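## Task

Read the ticket at the desk's front edge, which names three of the six empty labeled shelf spots. Move one yellow sponge from the desk onto each of those three spots, sitting over its label and not reaching beyond the midpoint toward a neighbouring label. Nothing new may end up on the floor, the robot must not topple or finish leaning (either fails the job), and a sponge that stays put only because the robot holds it does not count.

## Robot and tools

ROBOT. A simulated Hello Robot Stretch 3 with a single arm: a two-wheeled base (0.33 m long, 0.34 m wide) that can only drive straight or spin in place, a lift on a mast, and a telescoping arm pointing out of the robot's right side, ending in a wrist (yaw, pitch, roll) and a gripper. To move the gripper forward or back you drive the base. Spins pivot about the point between the wheels, 0.05 m behind the front edge; a stowed arm sweeps a 0.28 m radius, an unfolded level wrist reaches beyond it. Cameras: head_camera and nav_camera (aimed together by head_pan_rad and head_tilt_rad) and wrist_camera on the gripper. Loose objects may occasionally get nudged by outside forces.

FRAMES. Base frame: origin on the floor midway between the wheels, x forward, y left, z up. hand_pose is reported in it, located where the closed fingertips meet. Odometry frame is the base frame at the start; heading runs -3.142 to 3.142, positive to the left.

execute_actions. Argument actions: a list run in order (empty list just returns the current state and images). Each action may have robot, steps (integer 1 to 450 control steps at 30 per second; default 1) and until (only together with steps). An action with only steps simply waits. robot is one of: a single command; a list of up to 8 commands and {"pause_s": s} entries (s at most 15 seconds) run one after another; or {"stop": true}, which brakes everything and clears the queue. A command holds base, joints and/or contact_limits, all starting together; motions keep running past the action and while you think.
- base: exactly one key. translate_m is a relative drive in metres from where the base is when the command begins, positive forward, magnitude up to 1. rotate_rad is a relative in-place turn in radians, positive counter-clockwise seen from above, magnitude up to 3.2.
- joints: absolute targets by name; unnamed joints keep their old targets. lift_m 0 to 1.1 (arm height); arm_m 0 to 0.52 (extension); wrist_yaw_rad -1.345 to 4.42 (0 along the arm, positive toward the front, 3.0 folded over the base); wrist_pitch_rad -1.57 to 0.451 (0 level, negative tips fingers down); wrist_roll_rad -2.911 to 2.911 (0 fingers side by side); gripper_m -0.089 to 0.179 (larger is wider; actual fingertip gap is smaller by about 0.007 nearly shut to 0.025 wide, zero below 0.007); head_pan_rad -3.953 to 1.73 (0 ahead, positive left, -1.57 along the arm); head_tilt_rad -1.53 to 0.419 (negative down).
- contact_limits: {"arm_m": e}, effort percent 1 to 100 at which the arm stops on contact (negative sense when retracting); lower is gentler, too low halts immediately; valid until arm_m's next command, clipped to the shown maximum.
A new command overrides at once: named joints retarget, the older queue's remainder is thrown away, a same-kind base goal replaces the old one. A value out of range rejects the whole call.
until: {"robot": {...}} ends the action once all listed conditions hold; {"robot": {"status": "ended"}} waits until nothing reads moving and no queue runs (the usual way to wait). Fields: x, y, heading, base_status, refusals, queue, queue_left, and for each joint its reading, _goal and _status. Numbers use [op, value] with =, !=, <, <=, >, >=, compared at printed precision (3 decimals, 4 for translate/rotate); statuses take a word or ["!=","moving"]. {"any": {"status": "ended"}} fires when any motion or the queue finishes.

RESULTS. Each gives one instant plus one image per camera. base_status with (moved of goal) from wheel counts; joint_goals; joint_status per joint: moving, done (within tolerance), off_target (resting short, maybe still pushing), contact_stop (that joint goes slack until commanded again), time_out, stopped, not_commanded, torque_fault (wrist servo off about 10 s, limp, goals refused). measured_speeds, motor_effort in percent with peak in brackets (positive pushes toward higher values; biased and noisy). refusals, queue (idle/running/done/dropped/stopped), queue_left. Lines 'refused:', 'dropped:' (indices from 0), 'replaced:' (how the previous motion ended). robot.on_its_own reports goals the robot changed, slack or off joints, abnormal resting effort, and base lean in degrees. base_tilt (forward/right positive), base_odometry, turned_by_wheels/turned_by_imu. lidar_m: 12 distances in 30-degree sectors, first straight ahead then counter-clockwise, in a plane 0.17 m high, '-' is nothing. wrist_depth_mm and head_depth_mm: 7x7 grids of median depths in mm.

zoom_image: camera (head_camera, nav_camera or wrist_camera) and region [x0, y0, x1, y1] in pixels of that camera's most recent image, top-left origin, at most 504 by 504. Useful for reading the ticket and labels.

finished_scene: scene, the number of the scene being ended; irreversible. Call only after all motion has ended, since leftover motion is braked and may stop early.

CAUTIONS. Full base speed only when lift_m < 0.30, arm_m < 0.03 and wrist_yaw_rad > 2.54; otherwise slow. Fold or unfold the wrist only with lift_m 0.32 to 0.95, wrist_pitch_rad -0.4 and roll near 0; once folded the lift can go to 0.25. With yaw below -0.4 keep pitch at -0.5 or lower. To grip, command gripper_m smaller than the object; to let go, open at least 0.02 past where the fingers touched; readings do not confirm a hold, and squeezing too hard can trigger force reduction and slipping. Pushing the arm into something rigid with the gripper above about 0.45 m can tip the robot, especially a second push after a contact_stop or with raised contact limits. Never drive while gripping or pressing on something fixed; snagging furniture, especially reversing, can tip it. If leaning, back out the last move in small steps, release the contact, and drop lift to about 0.2. Avoid dropping objects, hitting hard, or leaving items on the floor; make sure each item rests by itself before finishing.

Each tool is called after "Emit:" by a JSON object that holds its "fn" and its "kwargs".

## Session

Emit:
{"fn": "execute_actions", "kwargs": {"actions": []}}

Scene clock: 0.00 s.
robot.base_odometry: x=+0.000 y=+0.000 heading=+0.000 (m, m, rad; robot's odometry frame)
robot.turned_by_wheels: +0.000 (rad since the last result)
robot.turned_by_imu: +0.000 (rad since the last result)
robot.base_tilt: forward=-0.4 right=-0.2 (deg)
robot.lidar_m: 2.14 1.74 1.73 1.89 1.55 1.60 2.23 2.02 2.02 2.22 2.58 2.42
robot.head_depth_mm: 2007 2801 2846 2811 2675 2710 2418 / 2017 2999 3052 3047 3027 2985 2453 / 2002 2836 3045 2999 3017 3032 2478 / 2011 2648 2667 2617 2639 2645 2435 / 2023 2332 2381 2351 2326 2342 2318 / 2023 2155 2116 2120 2087 2132 2132 / 1900 1928 1938 1944 1883 1929 1927
robot.base_status: not_commanded
robot.joint_positions: lift_m=+0.373 arm_m=+0.001 wrist_yaw_rad=+3.094 wrist_pitch_rad=-0.497 wrist_roll_rad=+0.014 gripper_m=+0.037 head_pan_rad=-0.020 head_tilt_rad=-0.007
robot.joint_goals: lift_m=+0.373 arm_m=+0.001 wrist_yaw_rad=+3.094 wrist_pitch_rad=-0.497 wrist_roll_rad=+0.014 gripper_m=+0.037 head_pan_rad=-0.020 head_tilt_rad=-0.007
robot.joint_status: lift_m=not_commanded arm_m=not_commanded wrist_yaw_rad=not_commanded wrist_pitch_rad=not_commanded wrist_roll_rad=not_commanded gripper_m=not_commanded head_pan_rad=not_commanded head_tilt_rad=not_commanded
robot.measured_speeds: translate_m=+0.000 rotate_rad=+0.000 lift_m=+0.000 arm_m=+0.000 wrist_yaw_rad=+0.000 wrist_pitch_rad=+0.000 wrist_roll_rad=+0.000 head_pan_rad=+0.000 head_tilt_rad=+0.000
robot: refusals=0 queue=idle queue_left=0
robot.motor_effort: left_wheel=+0 right_wheel=+0 lift_m=+32 arm_m=-1 wrist_yaw_rad=+0 wrist_pitch_rad=+7 wrist_roll_rad=+0 gripper_m=+0 head_pan_rad=+0 head_tilt_rad=+2 (%)
robot.hand_pose: x=-0.0110 y=+0.0672 z=+0.3683 quat_wxyz=(+0.192, +0.694, +0.156, +0.676) (m; robot's base frame)
robot.wrist_depth_mm: - - - - - - - / - - - - - - - / 983 987 - - - - - / 775 770 791 808 813 839 838 / 643 652 - 672 681 680 692 / 554 554 - 562 603 584 600 / 482 505 - - 490 508 506
pictures: head_camera (sideways: a quarter turn clockwise sets it upright), nav_camera (sideways: a quarter turn counterclockwise sets it upright), wrist_camera
Images, in order (width x height): head_camera 896x504, nav_camera 672x504, wrist_camera 644x364.

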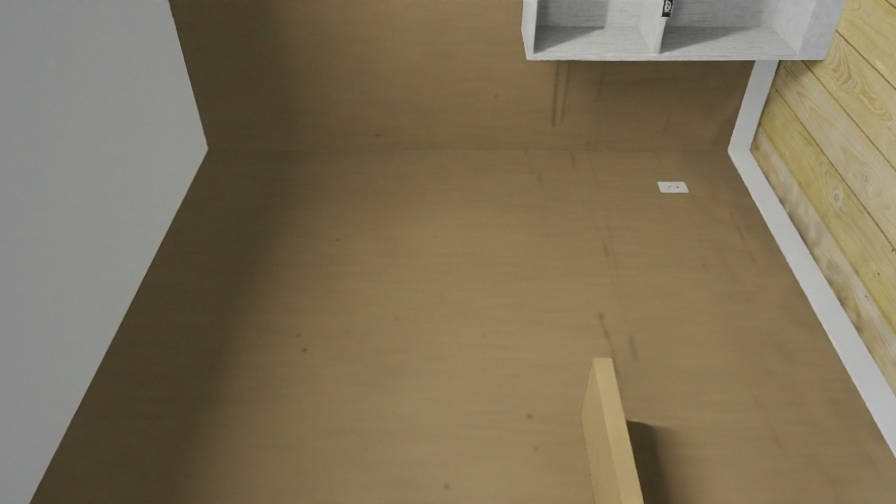

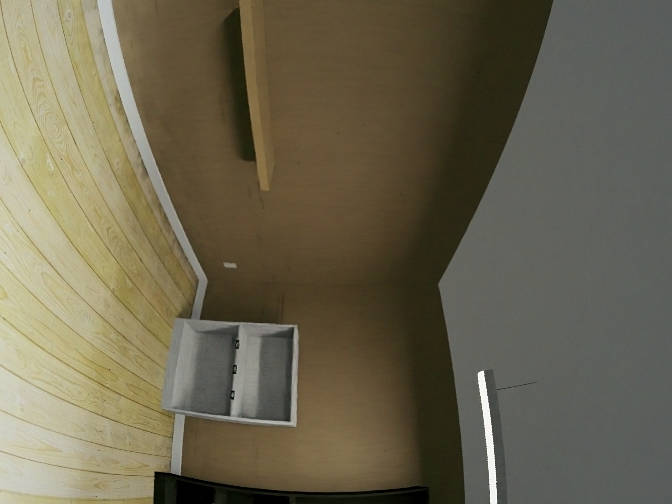

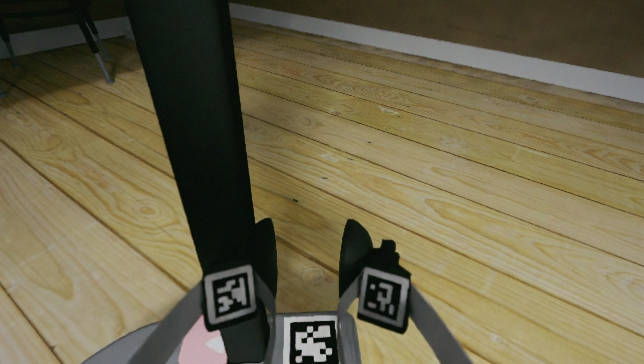

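Emit:
{"fn": "execute_actions", "kwargs": {"actions": [{"robot":{"joints":{"head_pan_rad":-0.9,"head_tilt_rad":-0.4}},"steps":100,"until":{"robot":{"status":"ended"}}}]}}

Emit:
{"fn": "execute_actions", "kwargs": {"actions": [{"robot":{"joints":{"head_pan_rad":-2.4}},"steps":100,"until":{"robot":{"status":"ended"}}}]}}

Emit:
{"fn": "execute_actions", "kwargs": {"actions": [{"robot":{"joints":{"head_pan_rad":-3.9}},"steps":100,"until":{"robot":{"status":"ended"}}}]}}

Scene clock: 8.03 s.
robot.base_odometry: x=+0.000 y=+0.000 heading=+0.000 (m, m, rad; robot's odometry frame)
robot.turned_by_wheels: +0.000 (rad since the last result)
robot.turned_by_imu: +0.001 (rad since the last result)
robot.base_tilt: forward=-0.5 right=-0.3 (deg)
robot.lidar_m: 2.15 1.74 1.73 1.89 1.55 1.60 2.24 2.02 2.02 2.22 2.58 2.41
robot.head_depth_mm: 2516 2702 2879 3114 2394 1841 1487 / 2421 2497 2759 2938 2388 1826 1484 / 2384 2518 2729 2885 2416 1835 1476 / 2342 2508 2672 2819 2426 1844 1495 / 2374 2506 2701 2891 2440 1840 1489 / 2345 2475 2640 2819 2416 1860 1488 / 2308 2450 2594 2760 2440 1842 1493
robot.base_status: not_commanded
robot.joint_positions: lift_m=+0.373 arm_m=+0.001 wrist_yaw_rad=+3.094 wrist_pitch_rad=-0.497 wrist_roll_rad=+0.014 gripper_m=+0.037 head_pan_rad=-0.893 head_tilt_rad=-0.395
robot.joint_goals: lift_m=+0.373 arm_m=+0.001 wrist_yaw_rad=+3.094 wrist_pitch_rad=-0.497 wrist_roll_rad=+0.014 gripper_m=+0.037 head_pan_rad=-0.900 head_tilt_rad=-0.400
robot.joint_status: lift_m=not_commanded arm_m=not_commanded wrist_yaw_rad=not_commanded wrist_pitch_rad=not_commanded wrist_roll_rad=not_commanded gripper_m=not_commanded head_pan_rad=done head_tilt_rad=done
robot.measured_speeds: translate_m=+0.000 rotate_rad=+0.000 lift_m=+0.000 arm_m=+0.000 wrist_yaw_rad=+0.000 wrist_pitch_rad=+0.000 wrist_roll_rad=+0.000 head_pan_rad=+0.000 head_tilt_rad=+0.000
robot: refusals=0 queue=done queue_left=0
robot.motor_effort: left_wheel=+0(0) right_wheel=+0(0) lift_m=+32(32) arm_m=+0(0) wrist_yaw_rad=+0(0) wrist_pitch_rad=+7(7) wrist_roll_rad=+0(0) gripper_m=+0(1) head_pan_rad=-5(59) head_tilt_rad=-2(27) (%)
robot.hand_pose: x=-0.0110 y=+0.0672 z=+0.3683 quat_wxyz=(+0.192, +0.694, +0.156, +0.676) (m; robot's base frame)
robot.wrist_depth_mm: - - - - - - - / - - - - - - - / 954 985 - - - - - / 786 780 810 798 820 820 844 / 644 652 - 673 686 688 689 / 548 564 - 567 590 588 595 / 484 500 - - 487 509 506
pictures: head_camera (sideways: a quarter turn clockwise sets it upright), nav_camera (sideways: a quarter turn counterclockwise sets it upright), wrist_camera
Images, in order (width x height): head_camera 896x504, nav_camera 672x504, wrist_camera 644x364.

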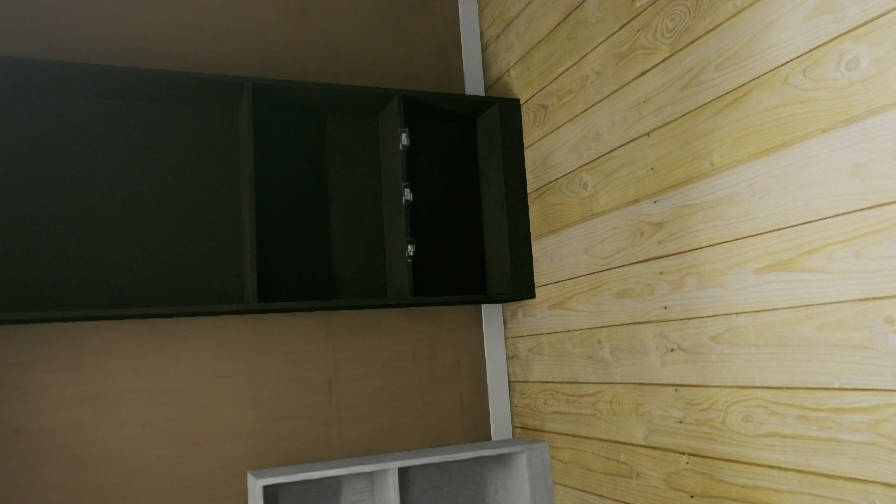

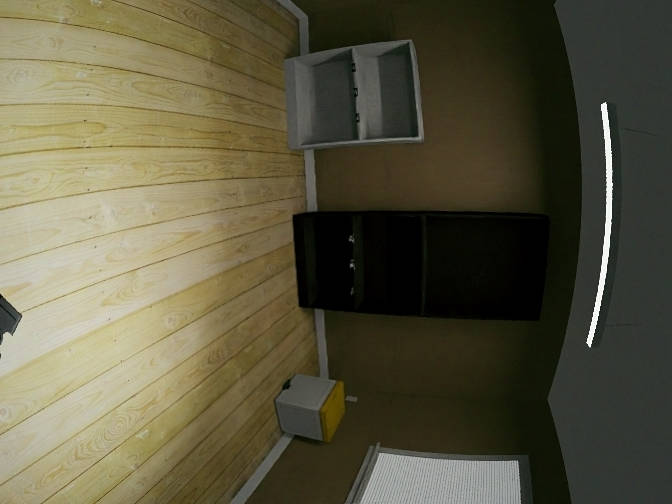

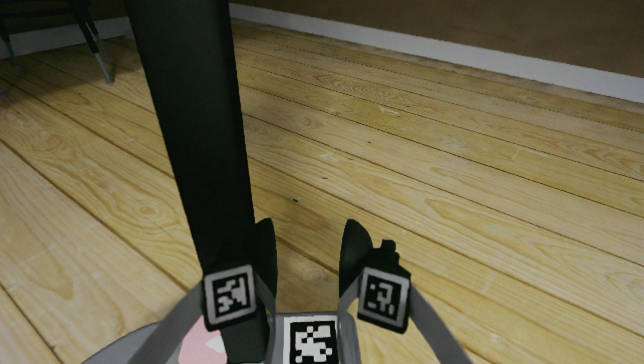

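Scene clock: 9.33 s.
robot.base_odometry: x=+0.000 y=+0.000 heading=+0.000 (m, m, rad; robot's odometry frame)
robot.turned_by_wheels: +0.000 (rad since the last result)
robot.turned_by_imu: +0.000 (rad since the last result)
robot.base_tilt: forward=-0.5 right=-0.3 (deg)
robot.lidar_m: 2.15 1.74 1.73 1.89 1.55 1.60 2.23 2.01 2.02 2.22 2.58 2.41
robot.head_depth_mm: 1806 1925 2083 2206 2323 1832 1476 / 1799 1909 2050 2185 2296 1831 1481 / 1772 1899 2023 2178 2302 1835 1485 / 1767 1893 2015 2149 2299 1821 1482 / 1757 1861 1996 2158 2258 1842 1477 / 1739 1855 1971 2131 2258 1859 1494 / 1734 1837 1972 2110 2247 1852 1499
robot.base_status: not_commanded
robot.joint_positions: lift_m=+0.373 arm_m=+0.001 wrist_yaw_rad=+3.094 wrist_pitch_rad=-0.497 wrist_roll_rad=+0.014 gripper_m=+0.037 head_pan_rad=-2.393 head_tilt_rad=-0.395
robot.joint_goals: lift_m=+0.373 arm_m=+0.001 wrist_yaw_rad=+3.094 wrist_pitch_rad=-0.497 wrist_roll_rad=+0.014 gripper_m=+0.037 head_pan_rad=-2.400 head_tilt_rad=-0.400
robot.joint_status: lift_m=not_commanded arm_m=not_commanded wrist_yaw_rad=not_commanded wrist_pitch_rad=not_commanded wrist_roll_rad=not_commanded gripper_m=not_commanded head_pan_rad=done head_tilt_rad=done
robot.measured_speeds: translate_m=+0.000 rotate_rad=+0.000 lift_m=+0.000 arm_m=+0.000 wrist_yaw_rad=+0.000 wrist_pitch_rad=+0.000 wrist_roll_rad=+0.000 head_pan_rad=+0.000 head_tilt_rad=+0.000
robot: refusals=0 queue=done queue_left=0
robot.motor_effort: left_wheel=+0(1) right_wheel=+0(0) lift_m=+32(32) arm_m=+0(1) wrist_yaw_rad=+1(0) wrist_pitch_rad=+7(7) wrist_roll_rad=+0(0) gripper_m=+0(1) head_pan_rad=-5(62) head_tilt_rad=-3(3) (%)
robot.hand_pose: x=-0.0110 y=+0.0672 z=+0.3683 quat_wxyz=(+0.192, +0.694, +0.156, +0.676) (m; robot's base frame)
robot.wrist_depth_mm: - - - - - - - / - - - - - - - / 978 979 - - - - - / 777 770 807 805 827 846 848 / 647 656 - 670 686 689 702 / 558 550 - 578 598 587 597 / 481 503 - - 494 501 514
pictures: head_camera (sideways: a quarter turn clockwise sets it upright), nav_camera (sideways: a quarter turn counterclockwise sets it upright), wrist_camera
Images, in order (width x height): head_camera 896x504, nav_camera 672x504, wrist_camera 644x364.

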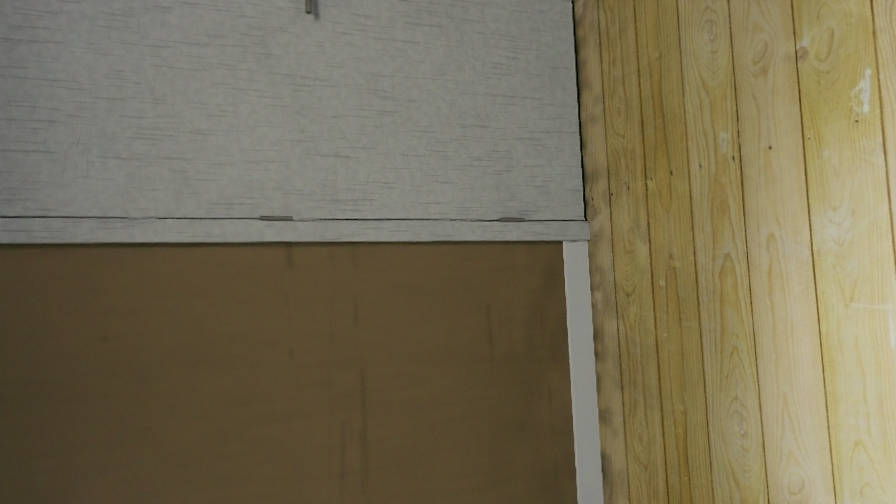

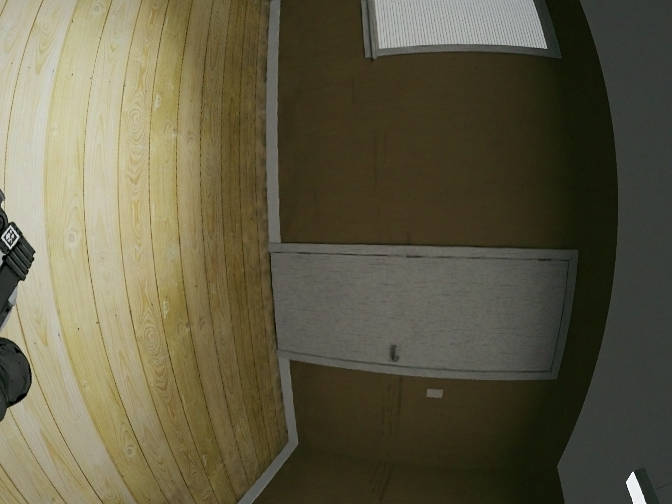

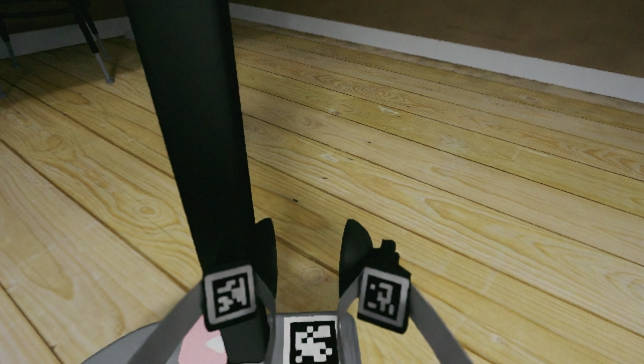

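Scene clock: 10.63 s.
robot.base_odometry: x=+0.000 y=+0.000 heading=+0.000 (m, m, rad; robot's odometry frame)
robot.turned_by_wheels: +0.000 (rad since the last result)
robot.turned_by_imu: +0.000 (rad since the last result)
robot.base_tilt: forward=-0.5 right=-0.3 (deg)
robot.lidar_m: 2.14 1.74 1.73 1.89 1.55 1.60 2.23 2.02 2.01 2.22 2.57 2.42
robot.head_depth_mm: 1796 - - - - - - / 1785 1888 2038 1523 2142 1845 1473 / 1762 1896 2028 1569 2297 1831 1484 / 1756 1888 2014 1577 2305 1827 1480 / 1756 1879 1996 1576 2218 1837 1491 / 1788 1884 2019 1574 2263 1845 1493 / 1765 1887 2005 2141 2278 1848 1488
robot.base_status: not_commanded
robot.joint_positions: lift_m=+0.373 arm_m=+0.001 wrist_yaw_rad=+3.094 wrist_pitch_rad=-0.497 wrist_roll_rad=+0.014 gripper_m=+0.037 head_pan_rad=-3.893 head_tilt_rad=-0.395
robot.joint_goals: lift_m=+0.373 arm_m=+0.001 wrist_yaw_rad=+3.094 wrist_pitch_rad=-0.497 wrist_roll_rad=+0.014 gripper_m=+0.037 head_pan_rad=-3.900 head_tilt_rad=-0.400
robot.joint_status: lift_m=not_commanded arm_m=not_commanded wrist_yaw_rad=not_commanded wrist_pitch_rad=not_commanded wrist_roll_rad=not_commanded gripper_m=not_commanded head_pan_rad=done head_tilt_rad=done
robot.measured_speeds: translate_m=+0.000 rotate_rad=+0.000 lift_m=+0.000 arm_m=+0.000 wrist_yaw_rad=+0.000 wrist_pitch_rad=+0.000 wrist_roll_rad=+0.000 head_pan_rad=+0.000 head_tilt_rad=+0.000
robot: refusals=0 queue=done queue_left=0
robot.motor_effort: left_wheel=+0(0) right_wheel=+0(0) lift_m=+32(32) arm_m=+0(1) wrist_yaw_rad=+0(0) wrist_pitch_rad=+7(7) wrist_roll_rad=+0(0) gripper_m=-1(1) head_pan_rad=-5(61) head_tilt_rad=-2(3) (%)
robot.hand_pose: x=-0.0110 y=+0.0672 z=+0.3683 quat_wxyz=(+0.192, +0.694, +0.156, +0.676) (m; robot's base frame)
robot.wrist_depth_mm: - - - - - - - / - - - - - - - / 970 964 - - - - - / 760 797 814 807 815 831 853 / 638 661 - 670 687 686 695 / 556 559 - 565 589 578 593 / 479 499 - - 496 505 513
pictures: head_camera (sideways: a quarter turn clockwise sets it upright), nav_camera (sideways: a quarter turn counterclockwise sets it upright), wrist_camera
Images, in order (width x height): head_camera 896x504, nav_camera 672x504, wrist_camera 644x364.

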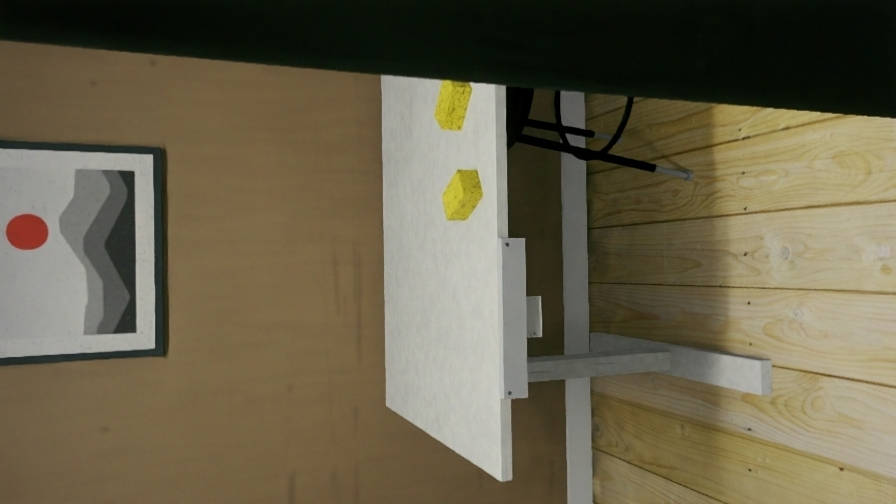

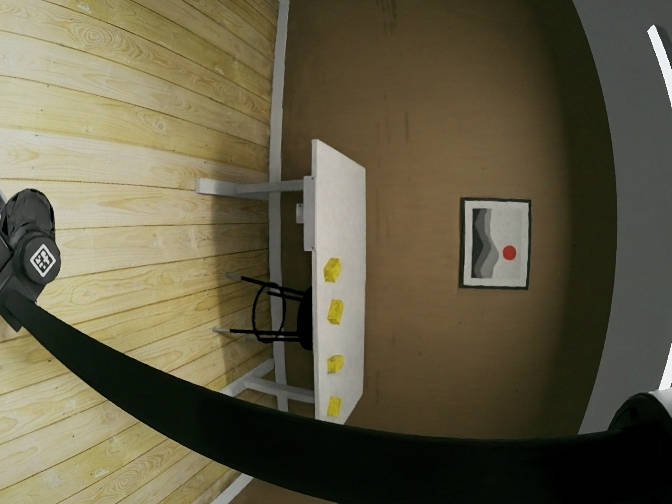

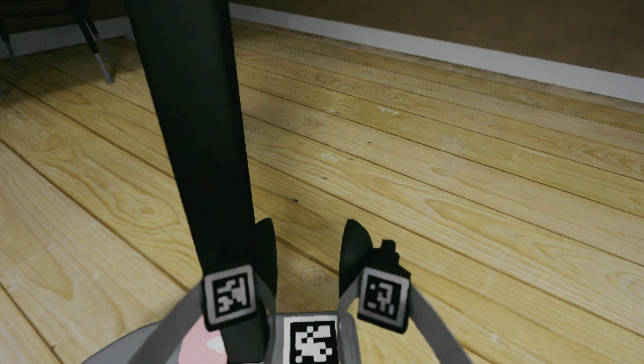

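Emit:
{"fn": "zoom_image", "kwargs": {"camera": "head_camera", "region": [420, 150, 620, 420]}}

Region (420, 150, 620, 420) of head_camera's 896x504 image, scaled by 1.867, with more detail than that image has; it fills the left 373 columns of this view, and the rest is white.

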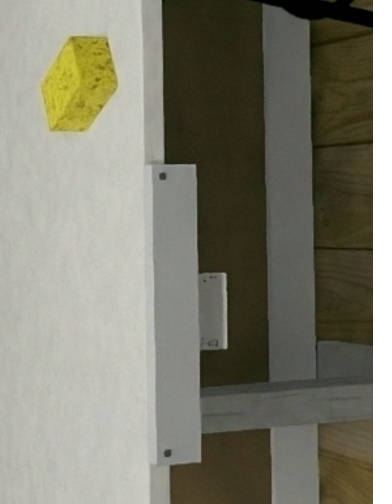

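Emit:
{"fn": "execute_actions", "kwargs": {"actions": [{"robot":{"joints":{"lift_m":0.29,"head_pan_rad":-1.57,"head_tilt_rad":-0.8},"base":{"rotate_rad":-0.76}},"steps":200,"until":{"robot":{"base_status":"done"}}},{"robot":[{"base":{"translate_m":-0.72}},{"base":{"rotate_rad":-1.57}},{"joints":{"lift_m":0.94,"wrist_pitch_rad":-0.4}}],"steps":450,"until":{"robot":{"status":"ended"}}}]}}

Scene clock: 59.37 s.
robot.base_odometry: x=-0.522 y=+0.496 heading=-2.330 (m, m, rad; robot's odometry frame)
robot.turned_by_wheels: -2.330 (rad since the last result)
robot.turned_by_imu: -2.307 (rad since the last result)
robot.base_tilt: forward=-0.5 right=-0.3 (deg)
robot.lidar_m: 2.07 2.11 2.77 3.12 2.57 1.77 1.66 1.70 0.82 0.83 0.92 1.74
robot.head_depth_mm: 1181 1277 977 808 - 1258 1172 / 1182 1266 986 801 - - - / 1173 1271 992 783 - - - / 1171 1251 995 809 - - 1181 / 1164 1255 1001 810 - - 1184 / 1164 1254 1005 816 757 1299 1188 / 1158 1265 1007 819 1469 1346 1191
robot.base_status: done (rotate_rad -1.5699 of -1.5700)
robot.joint_positions: lift_m=+0.940 arm_m=+0.001 wrist_yaw_rad=+3.094 wrist_pitch_rad=-0.421 wrist_roll_rad=+0.014 gripper_m=+0.037 head_pan_rad=-1.577 head_tilt_rad=-0.791
robot.joint_goals: lift_m=+0.940 arm_m=+0.001 wrist_yaw_rad=+3.094 wrist_pitch_rad=-0.400 wrist_roll_rad=+0.014 gripper_m=+0.037 head_pan_rad=-1.570 head_tilt_rad=-0.800
robot.joint_status: lift_m=done arm_m=not_commanded wrist_yaw_rad=not_commanded wrist_pitch_rad=done wrist_roll_rad=not_commanded gripper_m=not_commanded head_pan_rad=done head_tilt_rad=done
robot.measured_speeds: translate_m=+0.000 rotate_rad=+0.000 lift_m=+0.000 arm_m=+0.000 wrist_yaw_rad=+0.000 wrist_pitch_rad=+0.000 wrist_roll_rad=+0.000 head_pan_rad=+0.000 head_tilt_rad=+0.000
robot: refusals=0 queue=done queue_left=0
robot.motor_effort: left_wheel=+1(7) right_wheel=-1(5) lift_m=+35(38) arm_m=-1(1) wrist_yaw_rad=+1(1) wrist_pitch_rad=+11(13) wrist_roll_rad=+0(0) gripper_m=-1(1) head_pan_rad=+5(60) head_tilt_rad=-5(32) (%)
robot.hand_pose: x=-0.0105 y=+0.0774 z=+0.9519 quat_wxyz=(+0.166, +0.699, +0.130, +0.683) (m; robot's base frame)
robot.wrist_depth_mm: - - - - - - - / - - - - - - - / - - - - - - - / - - - - - - - / - - - - - - - / - - - - - - - / - - - - - - -
pictures: head_camera (sideways: a quarter turn clockwise sets it upright), nav_camera (sideways: a quarter turn counterclockwise sets it upright), wrist_camera
Images, in order (width x height): head_camera 896x504, nav_camera 672x504, wrist_camera 644x364.

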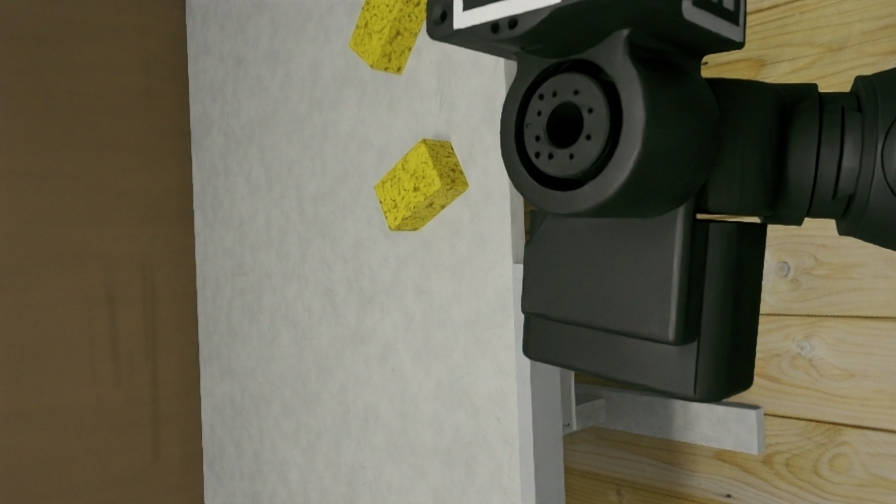

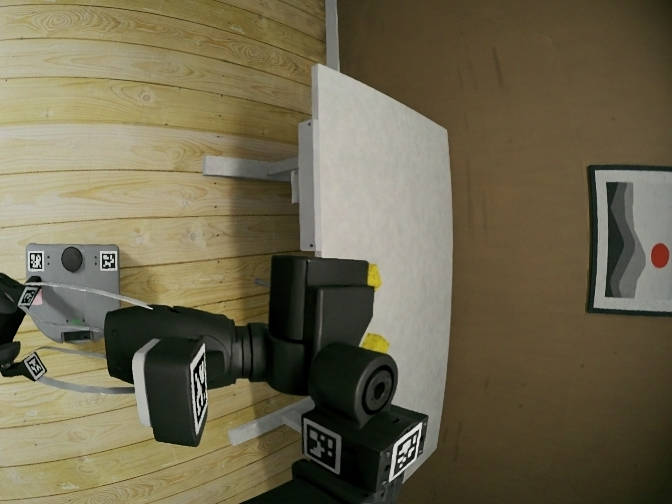

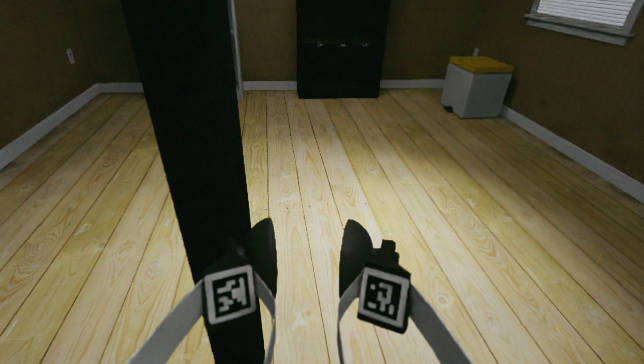

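Emit:
{"fn": "execute_actions", "kwargs": {"actions": [{"robot":{"joints":{"wrist_yaw_rad":0.5,"gripper_m":0.15,"head_pan_rad":-1.2}},"steps":200,"until":{"robot":{"status":"ended"}}}]}}

Scene clock: 67.57 s.
robot.base_odometry: x=-0.522 y=+0.496 heading=-2.330 (m, m, rad; robot's odometry frame)
robot.turned_by_wheels: +0.000 (rad since the last result)
robot.turned_by_imu: +0.001 (rad since the last result)
robot.base_tilt: forward=-0.5 right=-0.3 (deg)
robot.lidar_m: 2.07 2.12 2.76 3.12 2.57 1.77 1.66 1.69 0.82 0.83 0.92 1.74
robot.head_depth_mm: 1138 1218 981 844 - - - / 1163 1250 986 836 - - 1159 / 1200 1289 995 805 1485 1335 1168 / 1244 1299 998 818 1486 1338 1179 / 1285 1442 1002 813 1557 1326 1182 / 1329 1522 1710 883 1570 1341 1183 / 1386 1584 1853 1823 1558 1347 1184
robot.base_status: done (rotate_rad -1.5699 of -1.5700)
robot.joint_positions: lift_m=+0.940 arm_m=+0.001 wrist_yaw_rad=+0.503 wrist_pitch_rad=-0.421 wrist_roll_rad=+0.014 gripper_m=+0.150 head_pan_rad=-1.207 head_tilt_rad=-0.791
robot.joint_goals: lift_m=+0.940 arm_m=+0.001 wrist_yaw_rad=+0.500 wrist_pitch_rad=-0.400 wrist_roll_rad=+0.014 gripper_m=+0.150 head_pan_rad=-1.200 head_tilt_rad=-0.800
robot.joint_status: lift_m=done arm_m=not_commanded wrist_yaw_rad=done wrist_pitch_rad=done wrist_roll_rad=not_commanded gripper_m=done head_pan_rad=done head_tilt_rad=done
robot.measured_speeds: translate_m=+0.000 rotate_rad=+0.000 lift_m=+0.000 arm_m=+0.000 wrist_yaw_rad=+0.000 wrist_pitch_rad=+0.000 wrist_roll_rad=+0.000 head_pan_rad=+0.000 head_tilt_rad=+0.000
robot: refusals=0 queue=done queue_left=0
robot.motor_effort: left_wheel=+1(1) right_wheel=+1(0) lift_m=+35(35) arm_m=-1(1) wrist_yaw_rad=-2(4) wrist_pitch_rad=+11(11) wrist_roll_rad=+0(0) gripper_m=+0(82) head_pan_rad=+5(38) head_tilt_rad=-5(4) (%)
robot.hand_pose: x=+0.0866 y=-0.3426 z=+0.9519 quat_wxyz=(+0.702, +0.316, -0.638, +0.027) (m; robot's base frame)
robot.wrist_depth_mm: - - - - 931 867 800 / - - - - - 926 855 / - - - 864 866 873 858 / - - 627 643 657 656 668 / - - 513 514 521 532 531 / - - - 441 437 - 428 / - - - - - 377 378
pictures: head_camera (sideways: a quarter turn clockwise sets it upright), nav_camera (sideways: a quarter turn counterclockwise sets it upright), wrist_camera
Images, in order (width x height): head_camera 896x504, nav_camera 672x504, wrist_camera 644x364.

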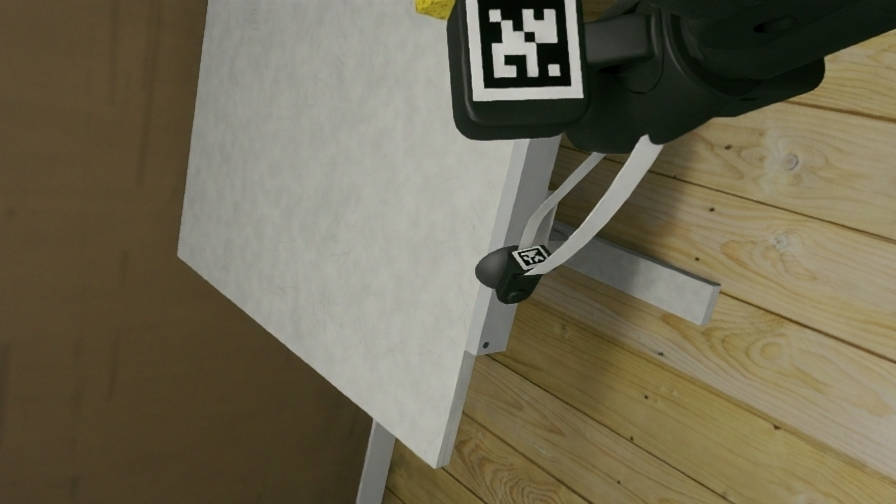

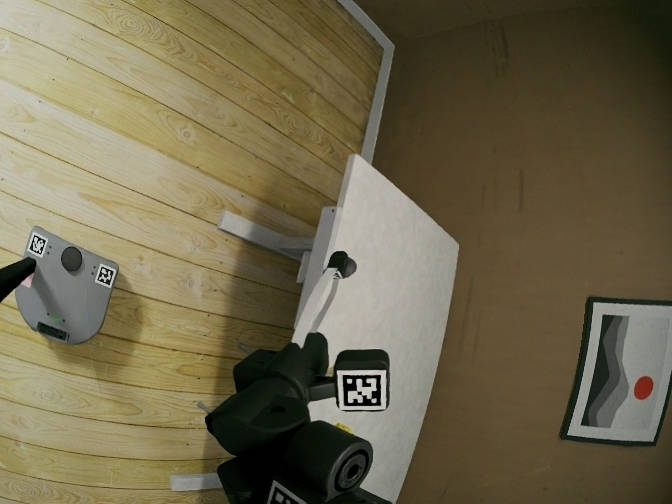

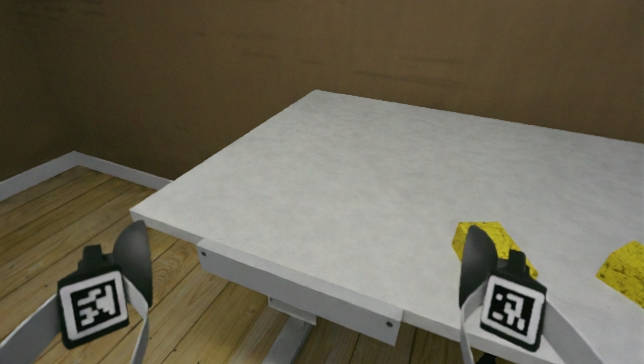

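Emit:
{"fn": "execute_actions", "kwargs": {"actions": [{"robot":{"joints":{"lift_m":0.62,"wrist_pitch_rad":-0.15}},"steps":200,"until":{"robot":{"status":"ended"}}}]}}

Scene clock: 75.33 s.
robot.base_odometry: x=-0.522 y=+0.496 heading=-2.330 (m, m, rad; robot's odometry frame)
robot.turned_by_wheels: +0.000 (rad since the last result)
robot.turned_by_imu: +0.001 (rad since the last result)
robot.base_tilt: forward=-0.4 right=-0.3 (deg)
robot.lidar_m: 2.08 2.11 2.76 3.13 2.57 1.77 1.66 1.70 0.82 0.83 0.92 1.74
robot.head_depth_mm: 1130 1219 981 799 1475 1330 1175 / 1163 1243 986 802 1446 1304 - / 1202 1284 993 802 1479 1334 1162 / 1243 1297 994 810 1482 1312 1180 / 1274 1449 1002 813 1565 1316 1181 / 1334 1523 1705 884 1573 1348 1184 / 1371 1592 1874 1818 1570 1346 1183
robot.base_status: done (rotate_rad -1.5699 of -1.5700)
robot.joint_positions: lift_m=+0.620 arm_m=+0.001 wrist_yaw_rad=+0.503 wrist_pitch_rad=-0.174 wrist_roll_rad=+0.014 gripper_m=+0.150 head_pan_rad=-1.207 head_tilt_rad=-0.791
robot.joint_goals: lift_m=+0.620 arm_m=+0.001 wrist_yaw_rad=+0.500 wrist_pitch_rad=-0.150 wrist_roll_rad=+0.014 gripper_m=+0.150 head_pan_rad=-1.200 head_tilt_rad=-0.800
robot.joint_status: lift_m=done arm_m=not_commanded wrist_yaw_rad=done wrist_pitch_rad=done wrist_roll_rad=not_commanded gripper_m=done head_pan_rad=done head_tilt_rad=done
robot.measured_speeds: translate_m=+0.000 rotate_rad=+0.000 lift_m=+0.000 arm_m=+0.000 wrist_yaw_rad=+0.000 wrist_pitch_rad=+0.000 wrist_roll_rad=+0.000 head_pan_rad=+0.000 head_tilt_rad=+0.000
robot: refusals=0 queue=done queue_left=0
robot.motor_effort: left_wheel=+1(1) right_wheel=-1(1) lift_m=+28(34) arm_m=-1(0) wrist_yaw_rad=-4(3) wrist_pitch_rad=+12(13) wrist_roll_rad=+0(0) gripper_m=+1(0) head_pan_rad=+5(5) head_tilt_rad=-5(5) (%)
robot.hand_pose: x=+0.0982 y=-0.3639 z=+0.6908 quat_wxyz=(+0.693, +0.236, -0.672, +0.114) (m; robot's base frame)
robot.wrist_depth_mm: - - - - 934 867 800 / - - - - 983 899 813 / - 424 343 329 342 326 279 / - - 353 304 268 265 238 / - - - - - - 564 / - - - - - - 952 / 924 986 - 957 - 978 922
pictures: head_camera (sideways: a quarter turn clockwise sets it upright), nav_camera (sideways: a quarter turn counterclockwise sets it upright), wrist_camera
Images, in order (width x height): head_camera 896x504, nav_camera 672x504, wrist_camera 644x364.

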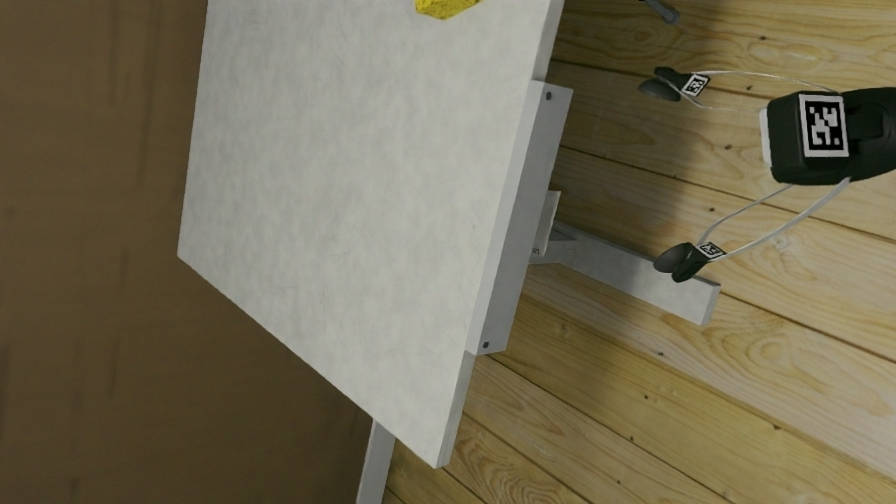

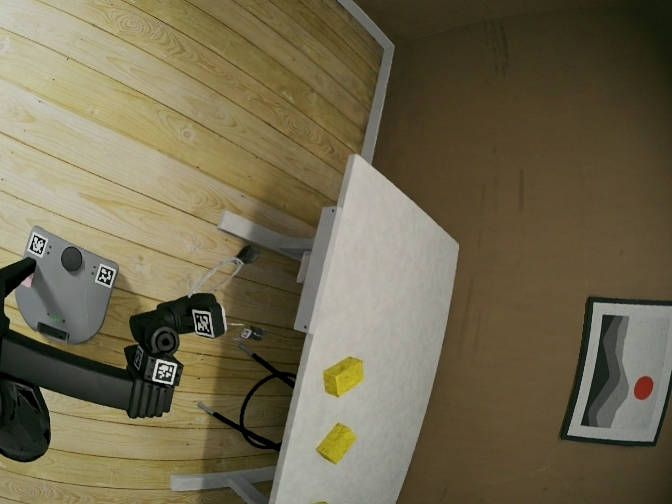

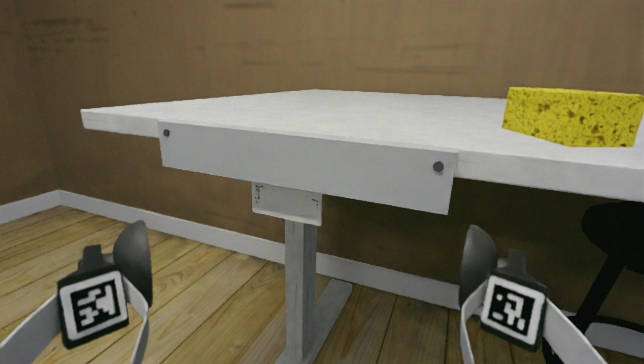

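Emit:
{"fn": "zoom_image", "kwargs": {"camera": "wrist_camera", "region": [150, 100, 470, 240]}}

Emit:
{"fn": "execute_actions", "kwargs": {"actions": [{"robot":{"joints":{"head_pan_rad":-2.2,"head_tilt_rad":-0.7}},"steps":200,"until":{"robot":{"status":"ended"}}}]}}

Region (150, 100, 470, 240) of wrist_camera's 644x364 image, scaled by 1.575; it fills the top 220 rows of this view, and the rest is white.

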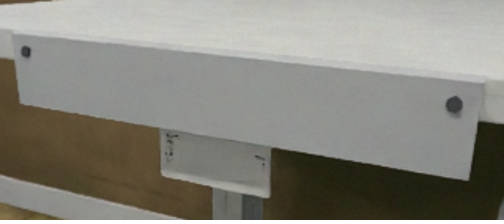

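Scene clock: 82.80 s.
robot.base_odometry: x=-0.522 y=+0.496 heading=-2.330 (m, m, rad; robot's odometry frame)
robot.turned_by_wheels: +0.000 (rad since the last result)
robot.turned_by_imu: +0.001 (rad since the last result)
robot.base_tilt: forward=-0.4 right=-0.3 (deg)
robot.lidar_m: 2.07 2.11 2.76 3.13 2.58 1.77 1.66 1.70 0.82 0.83 0.92 1.74
robot.head_depth_mm: 1784 1954 1133 2005 1641 1396 1212 / 1689 1889 1068 1900 1619 1404 1214 / 1551 1672 1147 955 1654 1395 1213 / 1445 1531 1152 895 1583 1396 1240 / 1356 1464 1160 896 1586 1409 1224 / 1271 1397 1172 855 798 1381 1220 / 1199 1310 1170 906 741 1413 1216
robot.base_status: done (rotate_rad -1.5699 of -1.5700)
robot.joint_positions: lift_m=+0.620 arm_m=+0.001 wrist_yaw_rad=+0.503 wrist_pitch_rad=-0.174 wrist_roll_rad=+0.014 gripper_m=+0.150 head_pan_rad=-2.193 head_tilt_rad=-0.705
robot.joint_goals: lift_m=+0.620 arm_m=+0.001 wrist_yaw_rad=+0.500 wrist_pitch_rad=-0.150 wrist_roll_rad=+0.014 gripper_m=+0.150 head_pan_rad=-2.200 head_tilt_rad=-0.700
robot.joint_status: lift_m=done arm_m=not_commanded wrist_yaw_rad=done wrist_pitch_rad=done wrist_roll_rad=not_commanded gripper_m=done head_pan_rad=done head_tilt_rad=done
robot.measured_speeds: translate_m=+0.000 rotate_rad=+0.000 lift_m=+0.000 arm_m=+0.000 wrist_yaw_rad=+0.000 wrist_pitch_rad=+0.000 wrist_roll_rad=+0.000 head_pan_rad=+0.000 head_tilt_rad=+0.000
robot: refusals=0 queue=done queue_left=0
robot.motor_effort: left_wheel=+1(1) right_wheel=-1(1) lift_m=+28(29) arm_m=-1(1) wrist_yaw_rad=-4(3) wrist_pitch_rad=+12(12) wrist_roll_rad=+0(0) gripper_m=+0(1) head_pan_rad=-5(60) head_tilt_rad=+3(14) (%)
robot.hand_pose: x=+0.0982 y=-0.3639 z=+0.6908 quat_wxyz=(+0.693, +0.236, -0.672, +0.114) (m; robot's base frame)
robot.wrist_depth_mm: - - - - 954 866 803 / - - - - 974 871 801 / - 430 340 330 346 325 279 / - - 351 305 269 266 237 / - - - - - - 565 / - - - - - - 938 / 915 968 - 945 - 996 928
pictures: head_camera (sideways: a quarter turn clockwise sets it upright), nav_camera (sideways: a quarter turn counterclockwise sets it upright), wrist_camera
Images, in order (width x height): head_camera 896x504, nav_camera 672x504, wrist_camera 644x364.

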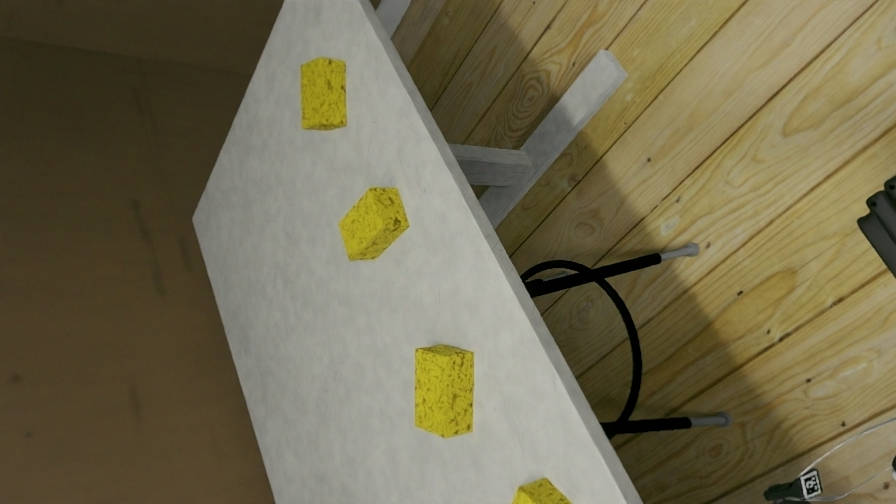

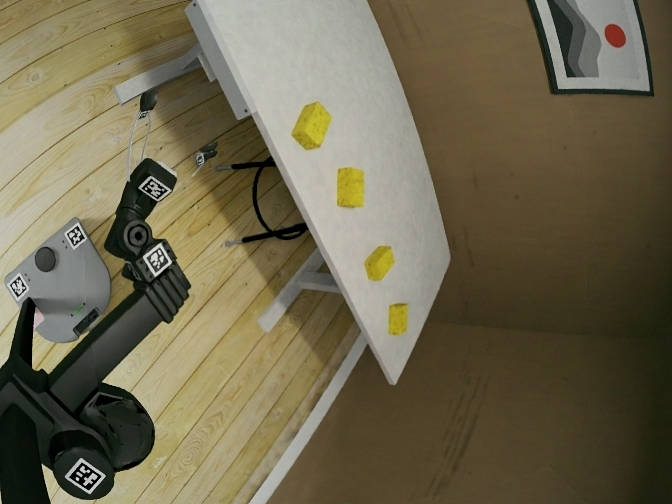

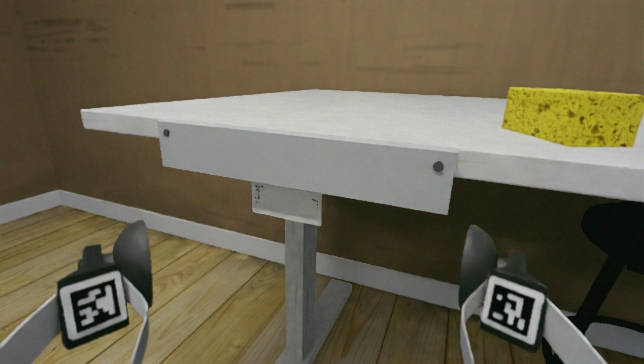

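Emit:
{"fn": "execute_actions", "kwargs": {"actions": [{"robot":{"base":{"translate_m":0.18},"joints":{"head_pan_rad":-1.57,"head_tilt_rad":-0.9,"wrist_yaw_rad":0,"wrist_pitch_rad":0,"lift_m":0.55}},"steps":200,"until":{"robot":{"status":"ended"}}}]}}

Scene clock: 101.03 s.
robot.base_odometry: x=-0.646 y=+0.365 heading=-2.330 (m, m, rad; robot's odometry frame)
robot.turned_by_wheels: +0.000 (rad since the last result)
robot.turned_by_imu: +0.002 (rad since the last result)
robot.base_tilt: forward=-0.5 right=-0.2 (deg)
robot.lidar_m: 1.89 1.93 2.53 3.13 2.85 1.96 1.84 1.36 0.88 0.86 0.87 1.72
robot.head_depth_mm: 1190 1040 795 773 1444 1272 1171 / 1199 1048 859 760 1449 1271 - / 1203 1054 861 751 1450 1328 - / 1196 1062 867 749 1463 1280 1145 / 1189 1067 869 751 1431 1280 1145 / 1195 1072 873 769 1466 1289 1151 / 1184 1301 875 775 1470 1301 1158
robot.base_status: done (translate_m +0.1800 of +0.1800)
robot.joint_positions: lift_m=+0.550 arm_m=+0.001 wrist_yaw_rad=+0.003 wrist_pitch_rad=-0.025 wrist_roll_rad=+0.014 gripper_m=+0.150 head_pan_rad=-1.577 head_tilt_rad=-0.889
robot.joint_goals: lift_m=+0.550 arm_m=+0.001 wrist_yaw_rad=+0.000 wrist_pitch_rad=+0.000 wrist_roll_rad=+0.014 gripper_m=+0.150 head_pan_rad=-1.570 head_tilt_rad=-0.900
robot.joint_status: lift_m=done arm_m=not_commanded wrist_yaw_rad=done wrist_pitch_rad=done wrist_roll_rad=not_commanded gripper_m=done head_pan_rad=done head_tilt_rad=done
robot.measured_speeds: translate_m=+0.000 rotate_rad=+0.000 lift_m=+0.000 arm_m=+0.000 wrist_yaw_rad=+0.000 wrist_pitch_rad=+0.000 wrist_roll_rad=+0.000 head_pan_rad=+0.000 head_tilt_rad=+0.000
robot: refusals=0 queue=done queue_left=0
robot.motor_effort: left_wheel=+1(7) right_wheel=-2(2) lift_m=+28(30) arm_m=-1(1) wrist_yaw_rad=-3(5) wrist_pitch_rad=+13(15) wrist_roll_rad=+0(0) gripper_m=+0(0) head_pan_rad=+4(49) head_tilt_rad=-6(22) (%)
robot.hand_pose: x=-0.0206 y=-0.4019 z=+0.6585 quat_wxyz=(+0.702, +0.010, -0.712, -0.008) (m; robot's base frame)
robot.wrist_depth_mm: 925 941 950 - - - - / 918 968 - - - - - / 226 234 240 246 254 284 410 / 232 235 242 250 257 - - / - - 612 - - 619 571 / - - - - - - - / - - - - - - -
pictures: head_camera (sideways: a quarter turn clockwise sets it upright), nav_camera (sideways: a quarter turn counterclockwise sets it upright), wrist_camera
Images, in order (width x height): head_camera 896x504, nav_camera 672x504, wrist_camera 644x364.

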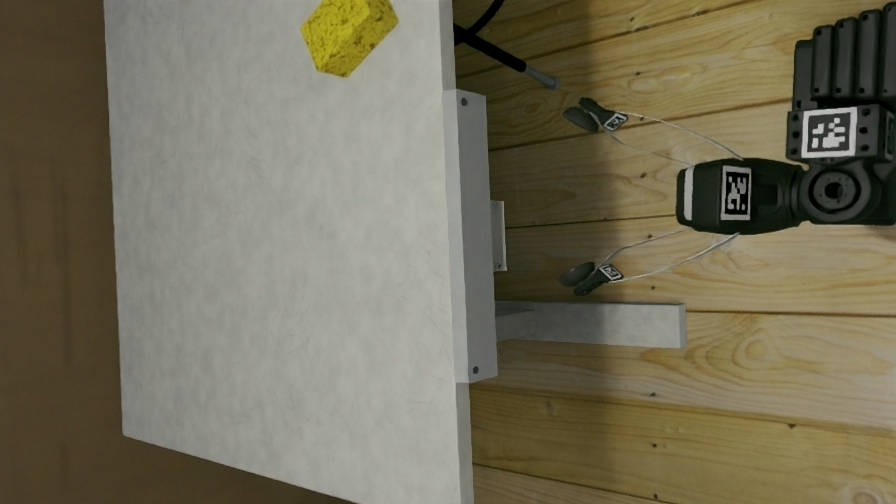

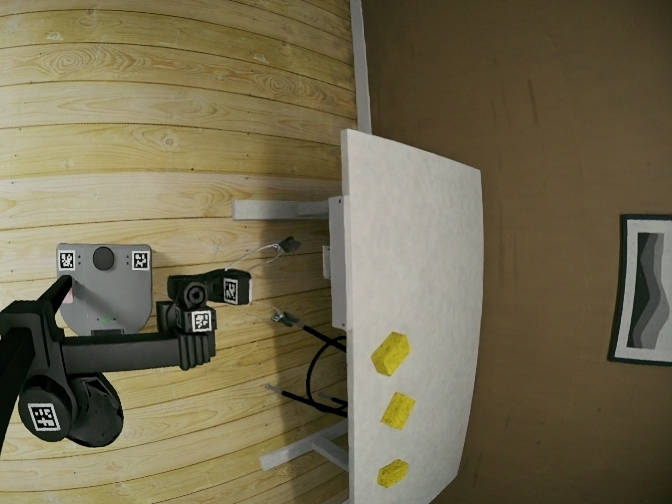

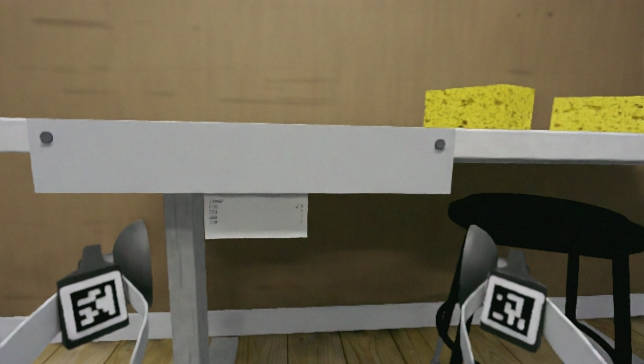

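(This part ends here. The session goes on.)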